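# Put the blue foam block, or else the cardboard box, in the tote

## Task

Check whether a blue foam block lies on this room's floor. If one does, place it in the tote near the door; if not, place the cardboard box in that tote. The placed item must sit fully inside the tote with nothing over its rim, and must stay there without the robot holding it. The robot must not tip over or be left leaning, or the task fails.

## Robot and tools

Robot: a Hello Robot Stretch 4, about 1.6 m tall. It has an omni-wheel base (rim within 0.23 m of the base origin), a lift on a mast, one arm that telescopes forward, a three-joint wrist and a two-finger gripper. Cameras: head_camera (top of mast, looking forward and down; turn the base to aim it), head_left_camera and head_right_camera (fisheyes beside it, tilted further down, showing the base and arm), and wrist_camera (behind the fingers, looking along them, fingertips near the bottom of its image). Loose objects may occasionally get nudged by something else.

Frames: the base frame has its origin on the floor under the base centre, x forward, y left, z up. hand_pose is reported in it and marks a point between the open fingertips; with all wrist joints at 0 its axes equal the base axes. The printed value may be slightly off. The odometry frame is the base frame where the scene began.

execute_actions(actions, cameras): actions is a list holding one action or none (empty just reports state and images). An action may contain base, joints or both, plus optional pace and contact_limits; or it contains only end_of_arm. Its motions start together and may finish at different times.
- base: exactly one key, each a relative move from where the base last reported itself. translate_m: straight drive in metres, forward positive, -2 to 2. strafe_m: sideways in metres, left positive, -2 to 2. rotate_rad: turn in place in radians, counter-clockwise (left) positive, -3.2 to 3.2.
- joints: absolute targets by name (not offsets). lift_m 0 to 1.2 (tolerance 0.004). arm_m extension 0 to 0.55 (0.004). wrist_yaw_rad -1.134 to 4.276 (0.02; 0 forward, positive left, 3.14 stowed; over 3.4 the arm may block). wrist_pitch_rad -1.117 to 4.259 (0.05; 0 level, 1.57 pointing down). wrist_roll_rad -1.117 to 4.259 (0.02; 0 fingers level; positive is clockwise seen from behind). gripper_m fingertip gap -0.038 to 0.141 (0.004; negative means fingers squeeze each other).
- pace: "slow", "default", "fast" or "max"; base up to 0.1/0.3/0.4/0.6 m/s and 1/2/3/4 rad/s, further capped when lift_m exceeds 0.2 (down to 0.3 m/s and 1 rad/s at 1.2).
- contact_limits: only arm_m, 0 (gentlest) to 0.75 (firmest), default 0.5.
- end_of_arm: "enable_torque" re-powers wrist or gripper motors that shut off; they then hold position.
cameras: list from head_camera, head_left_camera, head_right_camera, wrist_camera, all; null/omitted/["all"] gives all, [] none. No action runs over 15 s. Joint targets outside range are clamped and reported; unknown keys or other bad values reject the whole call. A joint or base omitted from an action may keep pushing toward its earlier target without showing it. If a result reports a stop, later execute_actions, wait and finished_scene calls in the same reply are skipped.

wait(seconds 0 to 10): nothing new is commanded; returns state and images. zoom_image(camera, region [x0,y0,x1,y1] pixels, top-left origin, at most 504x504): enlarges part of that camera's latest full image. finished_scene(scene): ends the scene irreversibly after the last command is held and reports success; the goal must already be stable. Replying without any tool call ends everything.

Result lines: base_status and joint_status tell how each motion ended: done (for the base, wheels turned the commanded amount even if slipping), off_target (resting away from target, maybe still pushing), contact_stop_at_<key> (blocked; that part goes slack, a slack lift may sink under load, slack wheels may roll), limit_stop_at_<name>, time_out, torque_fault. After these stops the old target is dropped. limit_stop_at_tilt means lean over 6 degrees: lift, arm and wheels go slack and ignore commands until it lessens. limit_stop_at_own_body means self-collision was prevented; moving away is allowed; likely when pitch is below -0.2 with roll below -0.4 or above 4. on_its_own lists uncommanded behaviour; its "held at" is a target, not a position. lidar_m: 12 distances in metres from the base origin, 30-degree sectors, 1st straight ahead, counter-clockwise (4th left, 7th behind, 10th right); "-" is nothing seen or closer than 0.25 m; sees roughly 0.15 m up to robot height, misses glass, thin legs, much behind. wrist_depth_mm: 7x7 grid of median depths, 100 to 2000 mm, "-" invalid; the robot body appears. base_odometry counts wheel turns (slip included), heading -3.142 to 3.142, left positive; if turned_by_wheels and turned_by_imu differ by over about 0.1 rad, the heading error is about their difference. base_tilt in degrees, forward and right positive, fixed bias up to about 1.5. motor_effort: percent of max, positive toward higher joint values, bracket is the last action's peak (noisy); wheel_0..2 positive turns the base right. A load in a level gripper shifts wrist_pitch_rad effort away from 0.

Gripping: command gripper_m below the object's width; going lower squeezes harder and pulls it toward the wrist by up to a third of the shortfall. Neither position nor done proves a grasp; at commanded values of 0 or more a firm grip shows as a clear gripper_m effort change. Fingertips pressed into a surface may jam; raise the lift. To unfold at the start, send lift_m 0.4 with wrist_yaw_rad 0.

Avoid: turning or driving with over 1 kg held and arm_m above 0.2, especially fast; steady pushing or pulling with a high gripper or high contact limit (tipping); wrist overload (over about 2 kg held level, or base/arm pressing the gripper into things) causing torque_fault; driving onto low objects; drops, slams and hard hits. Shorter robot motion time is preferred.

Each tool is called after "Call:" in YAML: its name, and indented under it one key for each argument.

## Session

Call:
execute_actions:
  actions: []

Scene clock: 0.00 s.
base_odometry: x=+0.000 y=+0.000 heading=+0.000 (m, m, rad; odometry frame)
turned_by_wheels: +0.000 (rad since the last result)
turned_by_imu: +0.000 (rad since the last result)
base_tilt: forward=+0.0 right=+0.0 (deg)
lidar_m: 0.88 0.82 0.86 1.18 1.75 1.30 0.90 0.84 0.88 1.03 1.17 1.75
base_status: not commanded
joint_positions: lift_m=+0.184 arm_m=+0.002 wrist_yaw_rad=+3.117 wrist_pitch_rad=+0.003 wrist_roll_rad=+0.008 gripper_m=+0.057
joint_status: not commanded
motor_effort: lift_m=+17 arm_m=+0 wrist_yaw_rad=-2 wrist_pitch_rad=-8 wrist_roll_rad=-1 gripper_m=-3 wheel_0=+0 wheel_1=+0 wheel_2=+0 (%)
hand_pose: x=-0.1138 y=+0.0946 z=+0.3611 quat_wxyz=(+0.013, -0.001, +0.004, +1.000) (m; base frame)
wrist_depth_mm: - 142 1078 1255 1464 1808 1921 / - 134 1060 1255 1464 1756 1863 / - 123 173 1229 1464 1756 1863 / 109 140 222 1229 1430 1756 1863 / 220 931 1060 1255 1464 1708 1863 / 842 917 212 1229 202 1537 1430 / 842 866 976 145 976 946 1008
pictures: head_camera, head_left_camera, head_right_camera, wrist_camera
Images, in order (width x height): head_camera 420x560, head_left_camera 420x672, head_right_camera 420x672, wrist_camera 616x392.

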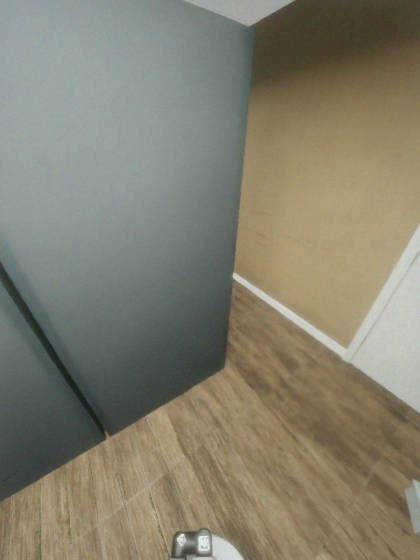

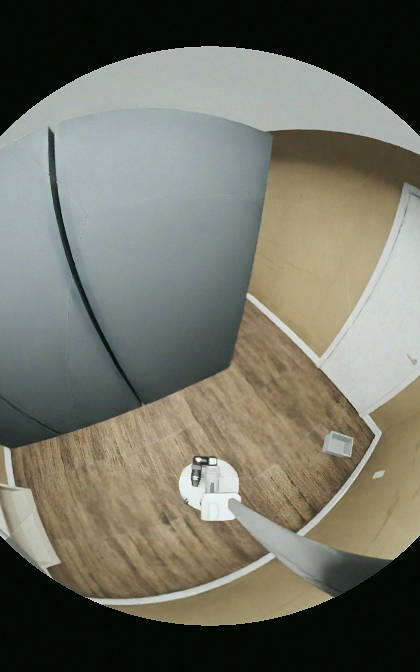

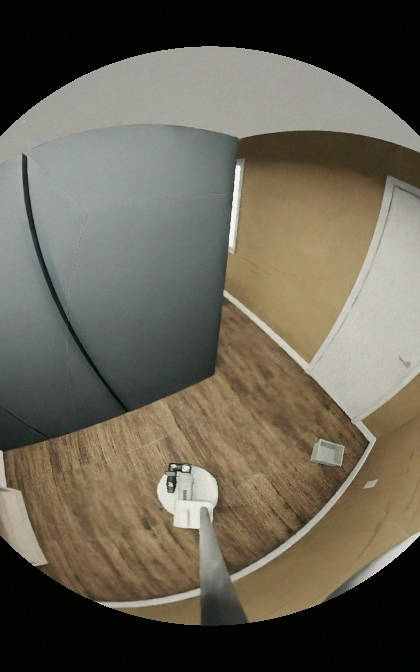

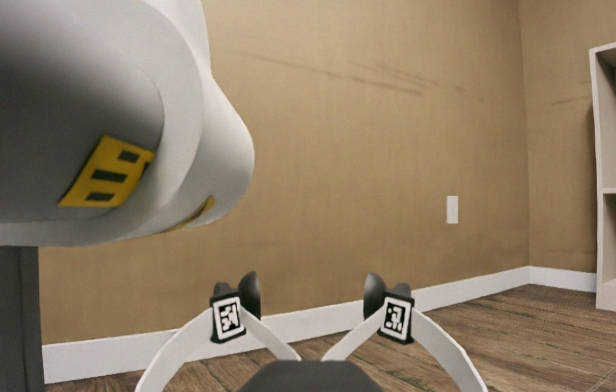

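Call:
execute_actions:
  actions:
    - {"base":{"rotate_rad":-0.55},"pace":"fast"}
  cameras: []

Call:
execute_actions:
  actions:
    - {"base":{"translate_m":1.3},"pace":"max"}
  cameras: []

Call:
execute_actions:
  actions:
    - {"base":{"rotate_rad":1.12},"pace":"fast"}
  cameras: ["head_camera","head_left_camera"]

Scene clock: 4.90 s.
base_odometry: x=+0.000 y=+0.000 heading=-0.550 (m, m, rad; odometry frame)
turned_by_wheels: -0.550 (rad since the last result)
turned_by_imu: -0.542 (rad since the last result)
base_tilt: forward=+0.0 right=+0.0 (deg)
lidar_m: 1.73 0.86 0.83 0.88 1.14 1.74 1.31 0.91 0.85 0.84 1.02 1.17
base_status: done
joint_positions: lift_m=+0.184 arm_m=+0.002 wrist_yaw_rad=+3.117 wrist_pitch_rad=+0.003 wrist_roll_rad=+0.008 gripper_m=+0.057
joint_status: not commanded
motor_effort: lift_m=+17(17) arm_m=+0(1) wrist_yaw_rad=-2(1) wrist_pitch_rad=-7(7) wrist_roll_rad=-1(1) gripper_m=-3(4) wheel_0=+0(10) wheel_1=+0(8) wheel_2=+0(6) (%)
hand_pose: x=-0.1138 y=+0.0946 z=+0.3611 quat_wxyz=(+0.013, -0.001, +0.004, +1.000) (m; base frame)
wrist_depth_mm: - 142 1618 - - 1983 1863 / - 135 1618 - - 1863 1808 / - 123 174 - - 1983 1756 / 109 140 221 - - 1921 1808 / 219 1138 1576 - - 1921 1808 / 946 1182 213 1576 201 1537 1464 / 917 960 991 145 976 946 991
pictures: none
No camera images: the call's "cameras" was empty. Leave "cameras" out to get every camera's image.

Scene clock: 8.63 s.
base_odometry: x=+1.108 y=-0.679 heading=-0.550 (m, m, rad; odometry frame)
turned_by_wheels: +0.000 (rad since the last result)
turned_by_imu: -0.005 (rad since the last result)
base_tilt: forward=+0.0 right=+0.0 (deg)
lidar_m: 0.55 0.75 1.67 0.61 0.48 0.85 2.24 1.53 0.93 0.77 0.56 0.51
base_status: done
joint_positions: lift_m=+0.184 arm_m=+0.002 wrist_yaw_rad=+3.117 wrist_pitch_rad=+0.003 wrist_roll_rad=+0.008 gripper_m=+0.057
joint_status: not commanded
motor_effort: lift_m=+17(17) arm_m=-1(0) wrist_yaw_rad=-2(2) wrist_pitch_rad=-7(8) wrist_roll_rad=-1(2) gripper_m=-6(1) wheel_0=+0(12) wheel_1=+0(7) wheel_2=+0(11) (%)
hand_pose: x=-0.1138 y=+0.0946 z=+0.3611 quat_wxyz=(+0.013, -0.001, +0.004, +1.000) (m; base frame)
wrist_depth_mm: - 141 - - - - 715 / - 134 - - - - 691 / - 123 174 - - - 723 / 109 140 221 - - - 732 / 220 1808 - - - - 732 / 1464 1576 213 1618 202 1537 715 / 1008 946 991 145 976 946 759
pictures: none
No camera images: the call's "cameras" was empty. Leave "cameras" out to get every camera's image.

Scene clock: 10.13 s.
base_odometry: x=+1.108 y=-0.679 heading=+0.570 (m, m, rad; odometry frame)
turned_by_wheels: +1.120 (rad since the last result)
turned_by_imu: +1.104 (rad since the last result)
base_tilt: forward=+0.1 right=+0.0 (deg)
lidar_m: 2.17 0.57 0.49 1.12 2.05 1.52 0.97 0.72 0.55 0.51 0.52 0.79
base_status: done
joint_positions: lift_m=+0.184 arm_m=+0.002 wrist_yaw_rad=+3.117 wrist_pitch_rad=+0.003 wrist_roll_rad=+0.008 gripper_m=+0.057
joint_status: not commanded
motor_effort: lift_m=+17(17) arm_m=-1(0) wrist_yaw_rad=-1(1) wrist_pitch_rad=-7(7) wrist_roll_rad=-1(1) gripper_m=-4(4) wheel_0=+2(8) wheel_1=+2(5) wheel_2=+0(7) (%)
hand_pose: x=-0.1138 y=+0.0946 z=+0.3611 quat_wxyz=(+0.013, -0.001, +0.004, +1.000) (m; base frame)
wrist_depth_mm: - 142 1661 1661 1618 1661 1576 / - 135 1661 1661 1661 1661 1618 / - 123 174 1661 1618 1618 1661 / 109 140 221 1618 1618 1618 1618 / 219 1182 1661 1661 1661 1618 1618 / 854 1255 212 1281 202 1499 1464 / 891 960 991 145 976 960 991
pictures: head_camera, head_left_camera
Images, in order (width x height): head_camera 420x560, head_left_camera 420x672.

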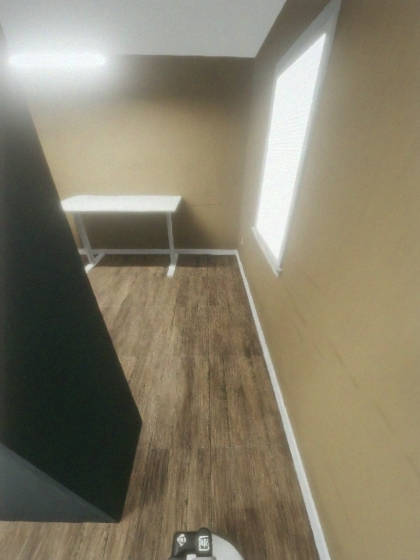

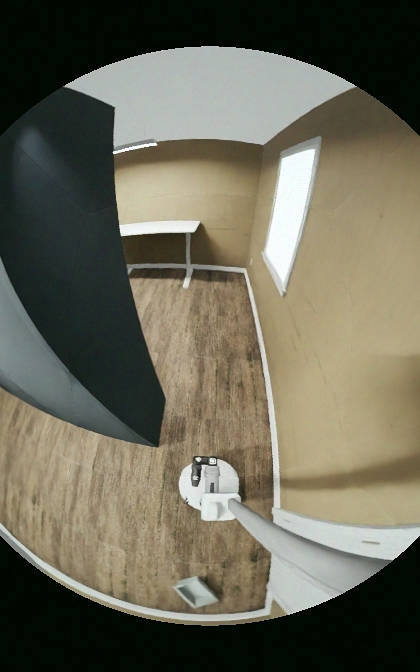

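Call:
execute_actions:
  actions:
    - {"base":{"translate_m":1.25},"pace":"max"}
  cameras: []

Call:
execute_actions:
  actions:
    - {"base":{"rotate_rad":1.3},"pace":"fast"}
  cameras: ["head_camera","head_left_camera"]

Scene clock: 15.77 s.
base_odometry: x=+2.160 y=-0.004 heading=+0.570 (m, m, rad; odometry frame)
turned_by_wheels: +0.000 (rad since the last result)
turned_by_imu: -0.005 (rad since the last result)
base_tilt: forward=+0.0 right=+0.0 (deg)
lidar_m: 1.30 1.31 1.84 1.98 0.77 0.64 2.03 0.78 0.57 0.52 0.55 0.77
base_status: done
joint_positions: lift_m=+0.184 arm_m=+0.002 wrist_yaw_rad=+3.117 wrist_pitch_rad=+0.003 wrist_roll_rad=+0.008 gripper_m=+0.057
joint_status: not commanded
motor_effort: lift_m=+17(17) arm_m=-1(0) wrist_yaw_rad=-1(1) wrist_pitch_rad=-6(8) wrist_roll_rad=-1(1) gripper_m=-2(2) wheel_0=+0(5) wheel_1=+0(4) wheel_2=+0(12) (%)
hand_pose: x=-0.1138 y=+0.0946 z=+0.3611 quat_wxyz=(+0.013, -0.001, +0.004, +1.000) (m; base frame)
wrist_depth_mm: - 142 - - - 809 1118 / - 134 - - - 820 1138 / - 123 173 - - 715 1118 / 109 140 222 - - 750 1138 / 219 1308 - - - 750 1098 / 946 1308 212 1576 201 741 1098 / 917 960 976 145 976 647 809
pictures: none
No camera images: the call's "cameras" was empty. Leave "cameras" out to get every camera's image.

Scene clock: 17.37 s.
base_odometry: x=+2.160 y=-0.004 heading=+1.870 (m, m, rad; odometry frame)
turned_by_wheels: +1.300 (rad since the last result)
turned_by_imu: +1.281 (rad since the last result)
base_tilt: forward=+0.0 right=+0.0 (deg)
lidar_m: 2.38 1.04 0.64 0.80 1.12 0.66 0.56 0.52 0.63 1.18 1.29 1.47
base_status: done
joint_positions: lift_m=+0.184 arm_m=+0.002 wrist_yaw_rad=+3.117 wrist_pitch_rad=+0.003 wrist_roll_rad=+0.008 gripper_m=+0.057
joint_status: not commanded
motor_effort: lift_m=+17(17) arm_m=-1(0) wrist_yaw_rad=-1(2) wrist_pitch_rad=-7(8) wrist_roll_rad=-1(1) gripper_m=-7(2) wheel_0=-1(4) wheel_1=+0(6) wheel_2=+2(9) (%)
hand_pose: x=-0.1138 y=+0.0946 z=+0.3611 quat_wxyz=(+0.013, -0.001, +0.004, +1.000) (m; base frame)
wrist_depth_mm: - 142 707 741 798 866 931 / - 135 699 741 778 854 917 / - 123 174 732 788 854 917 / 109 140 222 741 788 854 904 / 220 647 683 732 788 842 904 / 615 647 213 741 201 842 904 / 615 634 683 145 759 831 891
pictures: head_camera, head_left_camera
Images, in order (width x height): head_camera 420x560, head_left_camera 420x672.

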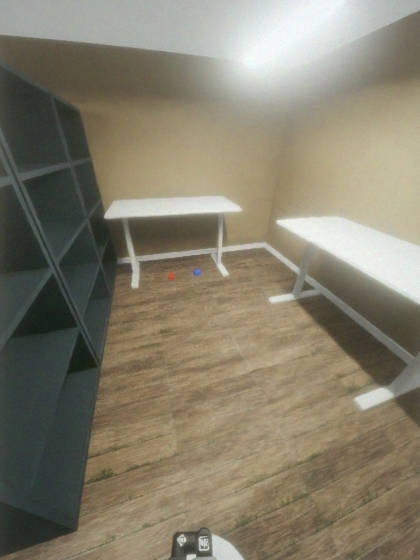

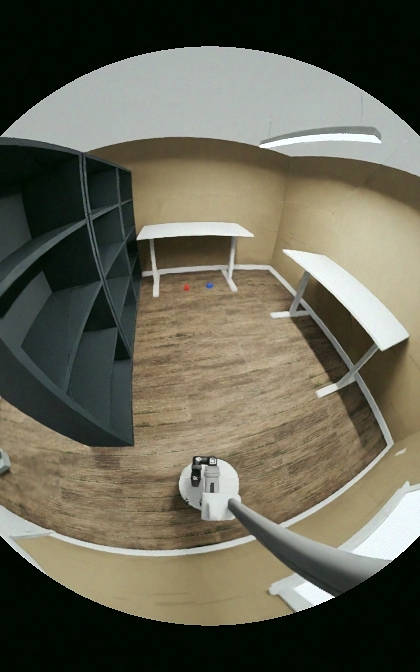

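Call:
execute_actions:
  actions:
    - {"base":{"translate_m":1.75},"joints":{"lift_m":0.4,"wrist_yaw_rad":0,"wrist_pitch_rad":0.8,"gripper_m":0.14},"pace":"max"}
  cameras: ["head_camera","wrist_camera"]

Scene clock: 23.80 s.
base_odometry: x=+1.644 y=+1.668 heading=+1.870 (m, m, rad; odometry frame)
turned_by_wheels: +0.000 (rad since the last result)
turned_by_imu: -0.007 (rad since the last result)
base_tilt: forward=+0.0 right=+0.0 (deg)
lidar_m: 0.65 0.67 0.81 0.94 0.96 1.15 2.25 2.25 0.93 0.80 0.81 0.74
base_status: done
joint_positions: lift_m=+0.400 arm_m=+0.002 wrist_yaw_rad=+0.000 wrist_pitch_rad=+0.801 wrist_roll_rad=+0.008 gripper_m=+0.140
joint_status: all done
motor_effort: lift_m=+20(23) arm_m=-1(1) wrist_yaw_rad=-2(8) wrist_pitch_rad=-4(3) wrist_roll_rad=-2(2) gripper_m=+2(4) wheel_0=-1(9) wheel_1=-1(6) wheel_2=+0(14) (%)
hand_pose: x=+0.3731 y=-0.0874 z=+0.3708 quat_wxyz=(+0.921, +0.004, +0.390, -0.002) (m; base frame)
wrist_depth_mm: 1098 1160 1205 1281 1336 1430 1499 / 1160 1182 1182 1182 1078 1182 1205 / 1008 991 1008 976 946 976 976 / 809 831 809 820 809 820 820 / 723 715 732 723 715 715 699 / 627 603 627 634 627 214 615 / 569 554 564 149 559 554 564
pictures: head_camera, wrist_camera
Images, in order (width x height): head_camera 420x560, wrist_camera 616x392.

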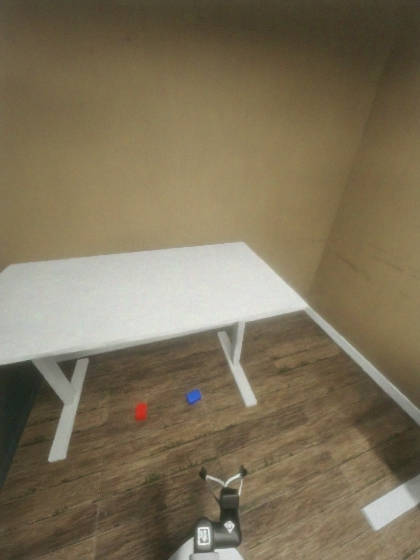

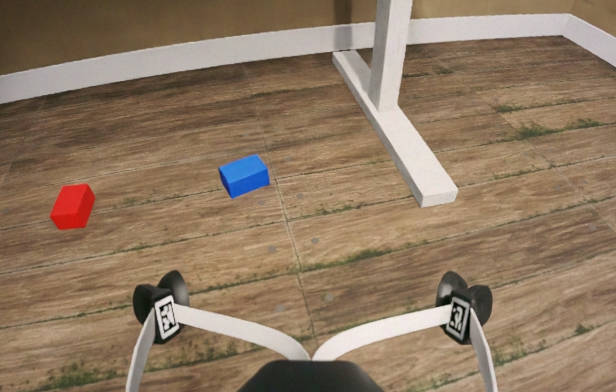

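Call:
execute_actions:
  actions:
    - {"base":{"rotate_rad":0.165},"joints":{"arm_m":0.3,"lift_m":0.3,"wrist_pitch_rad":1.57,"wrist_roll_rad":-0.45},"pace":"fast"}
  cameras: []

Call:
execute_actions:
  actions:
    - {"base":{"translate_m":0.2},"joints":{"arm_m":0.48},"pace":"fast"}
  cameras: ["wrist_camera"]

Scene clock: 29.07 s.
base_odometry: x=+1.644 y=+1.668 heading=+2.035 (m, m, rad; odometry frame)
turned_by_wheels: +0.165 (rad since the last result)
turned_by_imu: +0.162 (rad since the last result)
base_tilt: forward=+0.1 right=+0.0 (deg)
lidar_m: 0.66 0.69 0.92 0.95 0.99 1.28 2.26 1.32 0.87 0.81 1.62 0.70
base_status: done
joint_positions: lift_m=+0.300 arm_m=+0.299 wrist_yaw_rad=+0.000 wrist_pitch_rad=+1.570 wrist_roll_rad=-0.450 gripper_m=+0.140
joint_status: all done
motor_effort: lift_m=+14(18) arm_m=+4(4) wrist_yaw_rad=-2(1) wrist_pitch_rad=-1(3) wrist_roll_rad=-2(6) gripper_m=-1(0) wheel_0=+0(7) wheel_1=+0(5) wheel_2=+0(6) (%)
hand_pose: x=+0.4705 y=-0.0874 z=+0.1900 quat_wxyz=(+0.690, -0.158, +0.689, +0.158) (m; base frame)
wrist_depth_mm: 430 424 424 424 421 421 415 / 427 427 424 424 421 415 415 / 424 424 421 418 415 418 413 / 421 418 418 418 418 415 413 / 421 418 418 418 415 413 413 / 421 418 418 415 413 215 410 / 421 418 413 149 413 413 410
pictures: none
No camera images: the call's "cameras" was empty. Leave "cameras" out to get every camera's image.

Scene clock: 30.83 s.
base_odometry: x=+1.554 y=+1.847 heading=+2.035 (m, m, rad; odometry frame)
turned_by_wheels: +0.000 (rad since the last result)
turned_by_imu: -0.001 (rad since the last result)
base_tilt: forward=+0.1 right=+0.0 (deg)
lidar_m: 0.45 0.47 0.64 0.96 0.99 1.33 2.45 1.32 0.86 0.78 0.72 0.48
base_status: done
joint_positions: lift_m=+0.300 arm_m=+0.479 wrist_yaw_rad=+0.000 wrist_pitch_rad=+1.570 wrist_roll_rad=-0.450 gripper_m=+0.140
joint_status: all done
motor_effort: lift_m=+14(14) arm_m=+4(5) wrist_yaw_rad=-3(2) wrist_pitch_rad=+0(1) wrist_roll_rad=-1(1) gripper_m=+0(2) wheel_0=-1(8) wheel_1=+0(4) wheel_2=+1(11) (%)
hand_pose: x=+0.6505 y=-0.0874 z=+0.1900 quat_wxyz=(+0.690, -0.158, +0.689, +0.158) (m; base frame)
wrist_depth_mm: 430 427 421 424 418 418 415 / 424 421 421 418 418 413 415 / 424 421 421 415 415 418 415 / 421 421 421 418 413 413 413 / 421 418 418 370 413 413 410 / 418 418 415 413 415 215 407 / 418 415 415 149 413 410 410
pictures: wrist_camera
Images, in order (width x height): wrist_camera 616x392.

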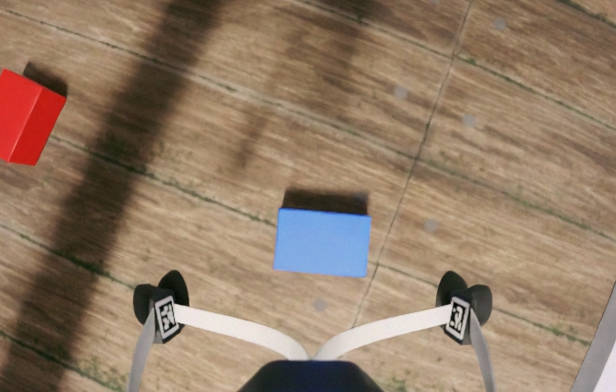

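Call:
execute_actions:
  actions:
    - {"joints":{"arm_m":0.497,"lift_m":0.138,"wrist_roll_rad":-0.38}}
  cameras: ["wrist_camera"]

Call:
execute_actions:
  actions:
    - {"joints":{"gripper_m":0.05}}
  cameras: ["wrist_camera"]

Scene clock: 35.43 s.
base_odometry: x=+1.554 y=+1.847 heading=+2.035 (m, m, rad; odometry frame)
turned_by_wheels: +0.000 (rad since the last result)
turned_by_imu: +0.000 (rad since the last result)
base_tilt: forward=+0.1 right=+0.0 (deg)
lidar_m: 0.46 0.48 0.66 0.96 0.99 1.29 2.45 1.27 0.87 0.80 0.71 0.47
base_status: not commanded
joint_positions: lift_m=+0.138 arm_m=+0.496 wrist_yaw_rad=+0.000 wrist_pitch_rad=+1.570 wrist_roll_rad=-0.380 gripper_m=+0.140
joint_status: all done
motor_effort: lift_m=+13(13) arm_m=+4(6) wrist_yaw_rad=-1(2) wrist_pitch_rad=+2(1) wrist_roll_rad=+0(1) gripper_m=-5(1) wheel_0=-1(1) wheel_1=-1(1) wheel_2=+1(1) (%)
hand_pose: x=+0.6674 y=-0.0874 z=+0.0281 quat_wxyz=(+0.695, -0.134, +0.694, +0.134) (m; base frame)
wrist_depth_mm: 258 257 256 256 255 253 - / 258 257 256 254 254 253 253 / 256 256 255 254 253 252 251 / 256 256 254 253 253 251 252 / 255 254 253 208 252 251 250 / 255 253 208 206 206 214 248 / 254 252 252 149 249 248 -
pictures: wrist_camera
Images, in order (width x height): wrist_camera 616x392.

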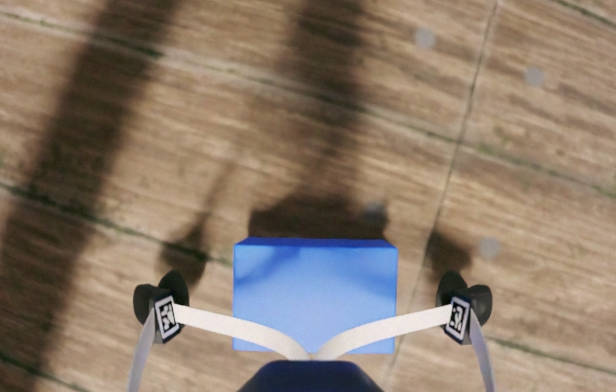

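Scene clock: 37.33 s.
base_odometry: x=+1.554 y=+1.847 heading=+2.035 (m, m, rad; odometry frame)
turned_by_wheels: +0.000 (rad since the last result)
turned_by_imu: +0.000 (rad since the last result)
base_tilt: forward=+0.0 right=+0.0 (deg)
lidar_m: 0.45 0.48 0.64 0.96 0.98 1.33 2.44 1.31 0.86 0.79 0.70 0.48
base_status: not commanded
joint_positions: lift_m=+0.138 arm_m=+0.496 wrist_yaw_rad=+0.000 wrist_pitch_rad=+1.570 wrist_roll_rad=-0.380 gripper_m=+0.051
joint_status: all done
motor_effort: lift_m=+13(14) arm_m=+4(5) wrist_yaw_rad=-1(1) wrist_pitch_rad=+1(0) wrist_roll_rad=+0(0) gripper_m=-27(24) wheel_0=-1(1) wheel_1=-1(1) wheel_2=+1(1) (%)
hand_pose: x=+0.6674 y=-0.0874 z=+0.0281 quat_wxyz=(+0.695, -0.134, +0.694, +0.134) (m; base frame)
wrist_depth_mm: 258 257 256 256 256 253 - / 259 257 255 255 254 253 252 / 257 256 255 255 253 252 252 / 256 255 254 253 253 251 250 / 255 254 253 196 251 251 249 / 255 253 196 195 194 251 249 / 253 253 251 194 249 249 -
pictures: wrist_camera
Images, in order (width x height): wrist_camera 616x392.

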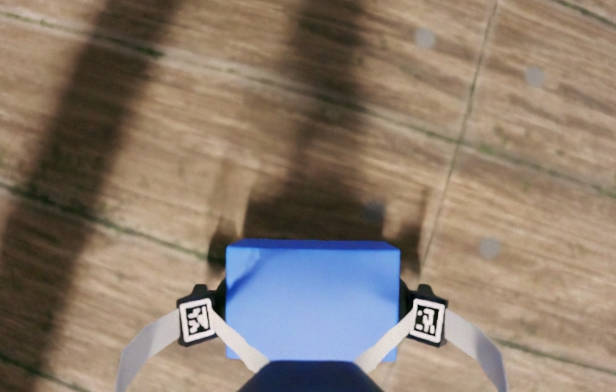

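Call:
execute_actions:
  actions:
    - {"joints":{"lift_m":0.22,"arm_m":0.17},"base":{"translate_m":-1.93},"pace":"max"}
  cameras: []

Call:
execute_actions:
  actions:
    - {"base":{"rotate_rad":1.72},"pace":"fast"}
  cameras: ["head_camera"]

Scene clock: 45.33 s.
base_odometry: x=+2.418 y=+0.121 heading=+2.035 (m, m, rad; odometry frame)
turned_by_wheels: +0.000 (rad since the last result)
turned_by_imu: +0.006 (rad since the last result)
base_tilt: forward=+0.1 right=+0.0 (deg)
lidar_m: 2.41 1.29 0.92 1.26 0.86 0.53 0.51 0.52 0.65 1.65 1.00 1.25
base_status: done
joint_positions: lift_m=+0.220 arm_m=+0.171 wrist_yaw_rad=+0.000 wrist_pitch_rad=+1.570 wrist_roll_rad=-0.380 gripper_m=+0.051
joint_status: all done
motor_effort: lift_m=+20(24) arm_m=-4(3) wrist_yaw_rad=-2(3) wrist_pitch_rad=+0(0) wrist_roll_rad=-1(0) gripper_m=-25(23) wheel_0=+1(6) wheel_1=+1(8) wheel_2=+0(12) (%)
hand_pose: x=+0.3417 y=-0.0874 z=+0.1095 quat_wxyz=(+0.695, -0.134, +0.694, +0.133) (m; base frame)
wrist_depth_mm: 345 342 342 342 340 336 340 / 342 342 340 340 338 338 336 / 343 342 340 340 340 336 334 / 340 342 340 336 336 334 334 / 340 340 338 196 334 334 332 / 338 338 195 195 195 330 330 / 338 336 334 194 330 332 330
pictures: none
No camera images: the call's "cameras" was empty. Leave "cameras" out to get every camera's image.

Scene clock: 47.13 s.
base_odometry: x=+2.418 y=+0.121 heading=-2.528 (m, m, rad; odometry frame)
turned_by_wheels: +1.720 (rad since the last result)
turned_by_imu: +1.695 (rad since the last result)
base_tilt: forward=+0.0 right=+0.0 (deg)
lidar_m: 1.64 0.71 0.51 0.49 0.51 0.82 1.10 1.03 1.51 2.38 1.06 0.91
base_status: done
joint_positions: lift_m=+0.220 arm_m=+0.171 wrist_yaw_rad=+0.000 wrist_pitch_rad=+1.570 wrist_roll_rad=-0.380 gripper_m=+0.051
joint_status: not commanded
motor_effort: lift_m=+20(20) arm_m=-4(4) wrist_yaw_rad=-3(2) wrist_pitch_rad=+1(1) wrist_roll_rad=-1(1) gripper_m=-22(25) wheel_0=+1(3) wheel_1=+1(3) wheel_2=+0(6) (%)
hand_pose: x=+0.3419 y=-0.0874 z=+0.1095 quat_wxyz=(+0.695, -0.134, +0.694, +0.134) (m; base frame)
wrist_depth_mm: 345 343 342 342 338 336 340 / 343 342 340 340 338 338 336 / 342 340 340 338 338 334 334 / 340 342 340 338 336 336 334 / 342 338 338 195 336 332 332 / 340 338 195 195 194 332 332 / 338 334 334 195 330 330 330
pictures: head_camera
Images, in order (width x height): head_camera 420x560.

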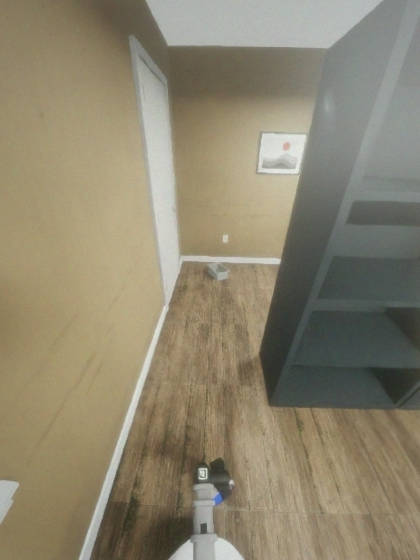

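Call:
execute_actions:
  actions:
    - {"joints":{"lift_m":0.45,"arm_m":0.4,"wrist_roll_rad":0},"base":{"translate_m":2.0},"pace":"max"}
  cameras: ["head_camera","wrist_camera"]

Scene clock: 55.13 s.
base_odometry: x=+0.784 y=-1.031 heading=-2.528 (m, m, rad; odometry frame)
turned_by_wheels: +0.000 (rad since the last result)
turned_by_imu: -0.008 (rad since the last result)
base_tilt: forward=+0.1 right=+0.0 (deg)
lidar_m: 0.53 0.49 0.36 0.34 0.37 0.60 1.92 0.90 1.08 3.06 1.31 0.50
base_status: done
joint_positions: lift_m=+0.450 arm_m=+0.399 wrist_yaw_rad=+0.000 wrist_pitch_rad=+1.570 wrist_roll_rad=+0.000 gripper_m=+0.051
joint_status: all done
motor_effort: lift_m=+20(24) arm_m=+4(5) wrist_yaw_rad=-2(0) wrist_pitch_rad=+0(2) wrist_roll_rad=-1(5) gripper_m=-21(21) wheel_0=+0(5) wheel_1=+0(5) wheel_2=+0(12) (%)
hand_pose: x=+0.5705 y=-0.0874 z=+0.3395 quat_wxyz=(+0.707, +0.000, +0.707, +0.000) (m; base frame)
wrist_depth_mm: 564 580 574 574 574 569 569 / 564 574 574 569 569 569 564 / 574 574 569 574 569 539 564 / 574 569 574 569 569 530 564 / 574 574 569 196 564 559 564 / 569 569 196 195 193 484 559 / 574 564 564 194 445 554 559
pictures: head_camera, wrist_camera
Images, in order (width x height): head_camera 420x560, wrist_camera 616x392.

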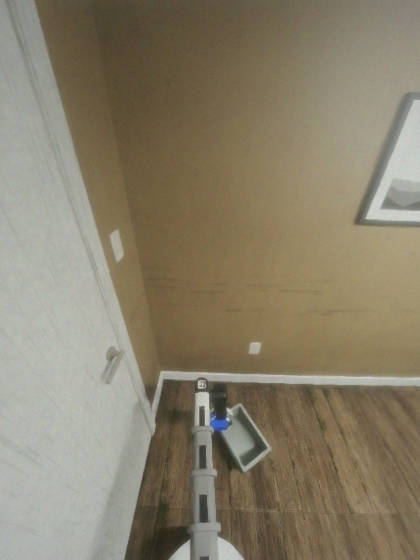

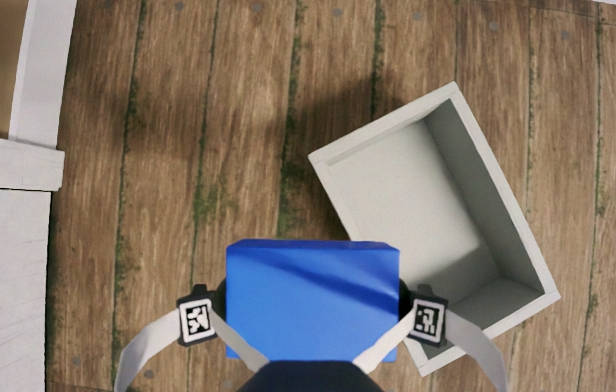

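Call:
execute_actions:
  actions:
    - {"joints":{"lift_m":0.31,"arm_m":0.42,"wrist_roll_rad":1.11},"base":{"strafe_m":-0.148},"pace":"fast"}
  cameras: ["wrist_camera"]

Scene clock: 59.63 s.
base_odometry: x=+0.698 y=-0.910 heading=-2.528 (m, m, rad; odometry frame)
turned_by_wheels: +0.000 (rad since the last result)
turned_by_imu: +0.000 (rad since the last result)
base_tilt: forward=+0.1 right=+0.0 (deg)
lidar_m: 0.44 0.65 0.51 0.49 0.52 0.83 3.11 0.83 1.12 2.89 1.30 0.49
base_status: done
joint_positions: lift_m=+0.310 arm_m=+0.419 wrist_yaw_rad=+0.000 wrist_pitch_rad=+1.570 wrist_roll_rad=+1.110 gripper_m=+0.051
joint_status: all done
motor_effort: lift_m=+14(18) arm_m=+4(6) wrist_yaw_rad=-1(1) wrist_pitch_rad=+0(1) wrist_roll_rad=+0(4) gripper_m=-20(23) wheel_0=+0(11) wheel_1=+1(13) wheel_2=+0(3) (%)
hand_pose: x=+0.5904 y=-0.0874 z=+0.2000 quat_wxyz=(+0.601, +0.373, +0.601, -0.372) (m; base frame)
wrist_depth_mm: 430 436 433 430 430 430 430 / 433 433 430 433 427 427 427 / 430 433 430 427 430 424 427 / 430 375 427 427 424 357 424 / 427 370 424 196 421 359 424 / 430 364 195 195 194 325 421 / 424 304 304 195 303 301 421
pictures: wrist_camera
Images, in order (width x height): wrist_camera 616x392.

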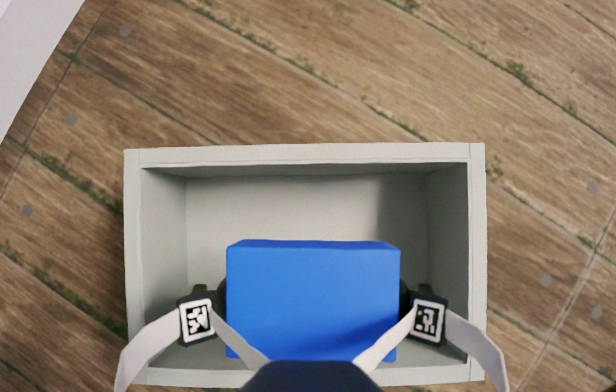

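Call:
execute_actions:
  actions:
    - {"joints":{"lift_m":0.146}}
  cameras: []

Call:
execute_actions:
  actions:
    - {"joints":{"gripper_m":0.11}}
  cameras: []

Call:
execute_actions:
  actions:
    - {"joints":{"lift_m":0.3},"pace":"fast"}
  cameras: ["wrist_camera"]

Scene clock: 64.73 s.
base_odometry: x=+0.698 y=-0.910 heading=-2.528 (m, m, rad; odometry frame)
turned_by_wheels: +0.000 (rad since the last result)
turned_by_imu: +0.000 (rad since the last result)
base_tilt: forward=+0.1 right=+0.0 (deg)
lidar_m: 0.41 0.64 0.52 0.49 0.52 0.81 3.11 0.82 1.10 2.91 1.30 0.51
base_status: not commanded
joint_positions: lift_m=+0.146 arm_m=+0.419 wrist_yaw_rad=+0.000 wrist_pitch_rad=+1.570 wrist_roll_rad=+1.110 gripper_m=+0.051
joint_status: all done
motor_effort: lift_m=+14(15) arm_m=+4(4) wrist_yaw_rad=-2(2) wrist_pitch_rad=-1(0) wrist_roll_rad=+0(0) gripper_m=-26(21) wheel_0=+0(0) wheel_1=+1(1) wheel_2=+0(1) (%)
hand_pose: x=+0.5904 y=-0.0874 z=+0.0360 quat_wxyz=(+0.601, +0.373, +0.601, -0.372) (m; base frame)
wrist_depth_mm: 266 265 265 265 263 264 - / 265 143 142 142 142 141 263 / 170 179 188 194 196 196 193 / 198 260 259 257 258 257 201 / 196 258 258 196 257 256 201 / 193 258 196 195 195 253 200 / 196 240 256 195 255 231 -
pictures: none
No camera images: the call's "cameras" was empty. Leave "cameras" out to get every camera's image.

Scene clock: 66.20 s.
base_odometry: x=+0.698 y=-0.910 heading=-2.528 (m, m, rad; odometry frame)
turned_by_wheels: +0.000 (rad since the last result)
turned_by_imu: +0.000 (rad since the last result)
base_tilt: forward=+0.1 right=+0.0 (deg)
lidar_m: 0.42 0.65 0.51 0.49 0.53 0.83 3.10 0.84 1.10 2.90 1.30 0.53
base_status: not commanded
joint_positions: lift_m=+0.146 arm_m=+0.419 wrist_yaw_rad=+0.000 wrist_pitch_rad=+1.570 wrist_roll_rad=+1.110 gripper_m=+0.110
joint_status: all done
motor_effort: lift_m=+14(14) arm_m=+4(4) wrist_yaw_rad=-1(2) wrist_pitch_rad=-1(1) wrist_roll_rad=+0(0) gripper_m=+1(22) wheel_0=+0(0) wheel_1=+1(1) wheel_2=+0(0) (%)
hand_pose: x=+0.5904 y=-0.0874 z=+0.0360 quat_wxyz=(+0.601, +0.373, +0.601, -0.372) (m; base frame)
wrist_depth_mm: 266 265 265 265 265 264 - / 265 143 142 141 141 141 262 / 170 179 188 194 197 196 193 / 197 259 260 259 257 256 201 / 196 258 258 212 257 256 202 / 194 258 212 212 211 236 200 / 195 243 256 147 256 231 -
pictures: none
No camera images: the call's "cameras" was empty. Leave "cameras" out to get every camera's image.

Scene clock: 67.60 s.
base_odometry: x=+0.698 y=-0.910 heading=-2.528 (m, m, rad; odometry frame)
turned_by_wheels: +0.000 (rad since the last result)
turned_by_imu: +0.000 (rad since the last result)
base_tilt: forward=+0.1 right=+0.0 (deg)
lidar_m: 0.42 0.64 0.52 0.47 0.53 0.84 - 0.81 1.12 2.89 1.32 0.48
base_status: not commanded
joint_positions: lift_m=+0.300 arm_m=+0.419 wrist_yaw_rad=+0.000 wrist_pitch_rad=+1.570 wrist_roll_rad=+1.110 gripper_m=+0.110
joint_status: all done
motor_effort: lift_m=+21(24) arm_m=+4(4) wrist_yaw_rad=-2(2) wrist_pitch_rad=-1(1) wrist_roll_rad=+0(1) gripper_m=+0(1) wheel_0=+0(0) wheel_1=+1(1) wheel_2=+1(0) (%)
hand_pose: x=+0.5904 y=-0.0874 z=+0.1894 quat_wxyz=(+0.601, +0.373, +0.601, -0.372) (m; base frame)
wrist_depth_mm: 424 421 418 421 418 418 418 / 421 421 421 421 418 418 418 / 421 421 418 418 418 415 415 / 415 342 415 415 413 359 415 / 415 338 413 368 410 359 413 / 418 334 217 410 413 298 413 / 415 303 319 147 312 303 407
pictures: wrist_camera
Images, in order (width x height): wrist_camera 616x392.

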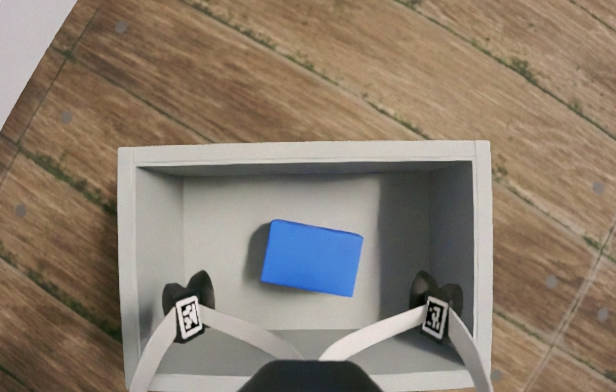

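Call:
finished_scene:
  scene: 2

The scene is finished: the task was done.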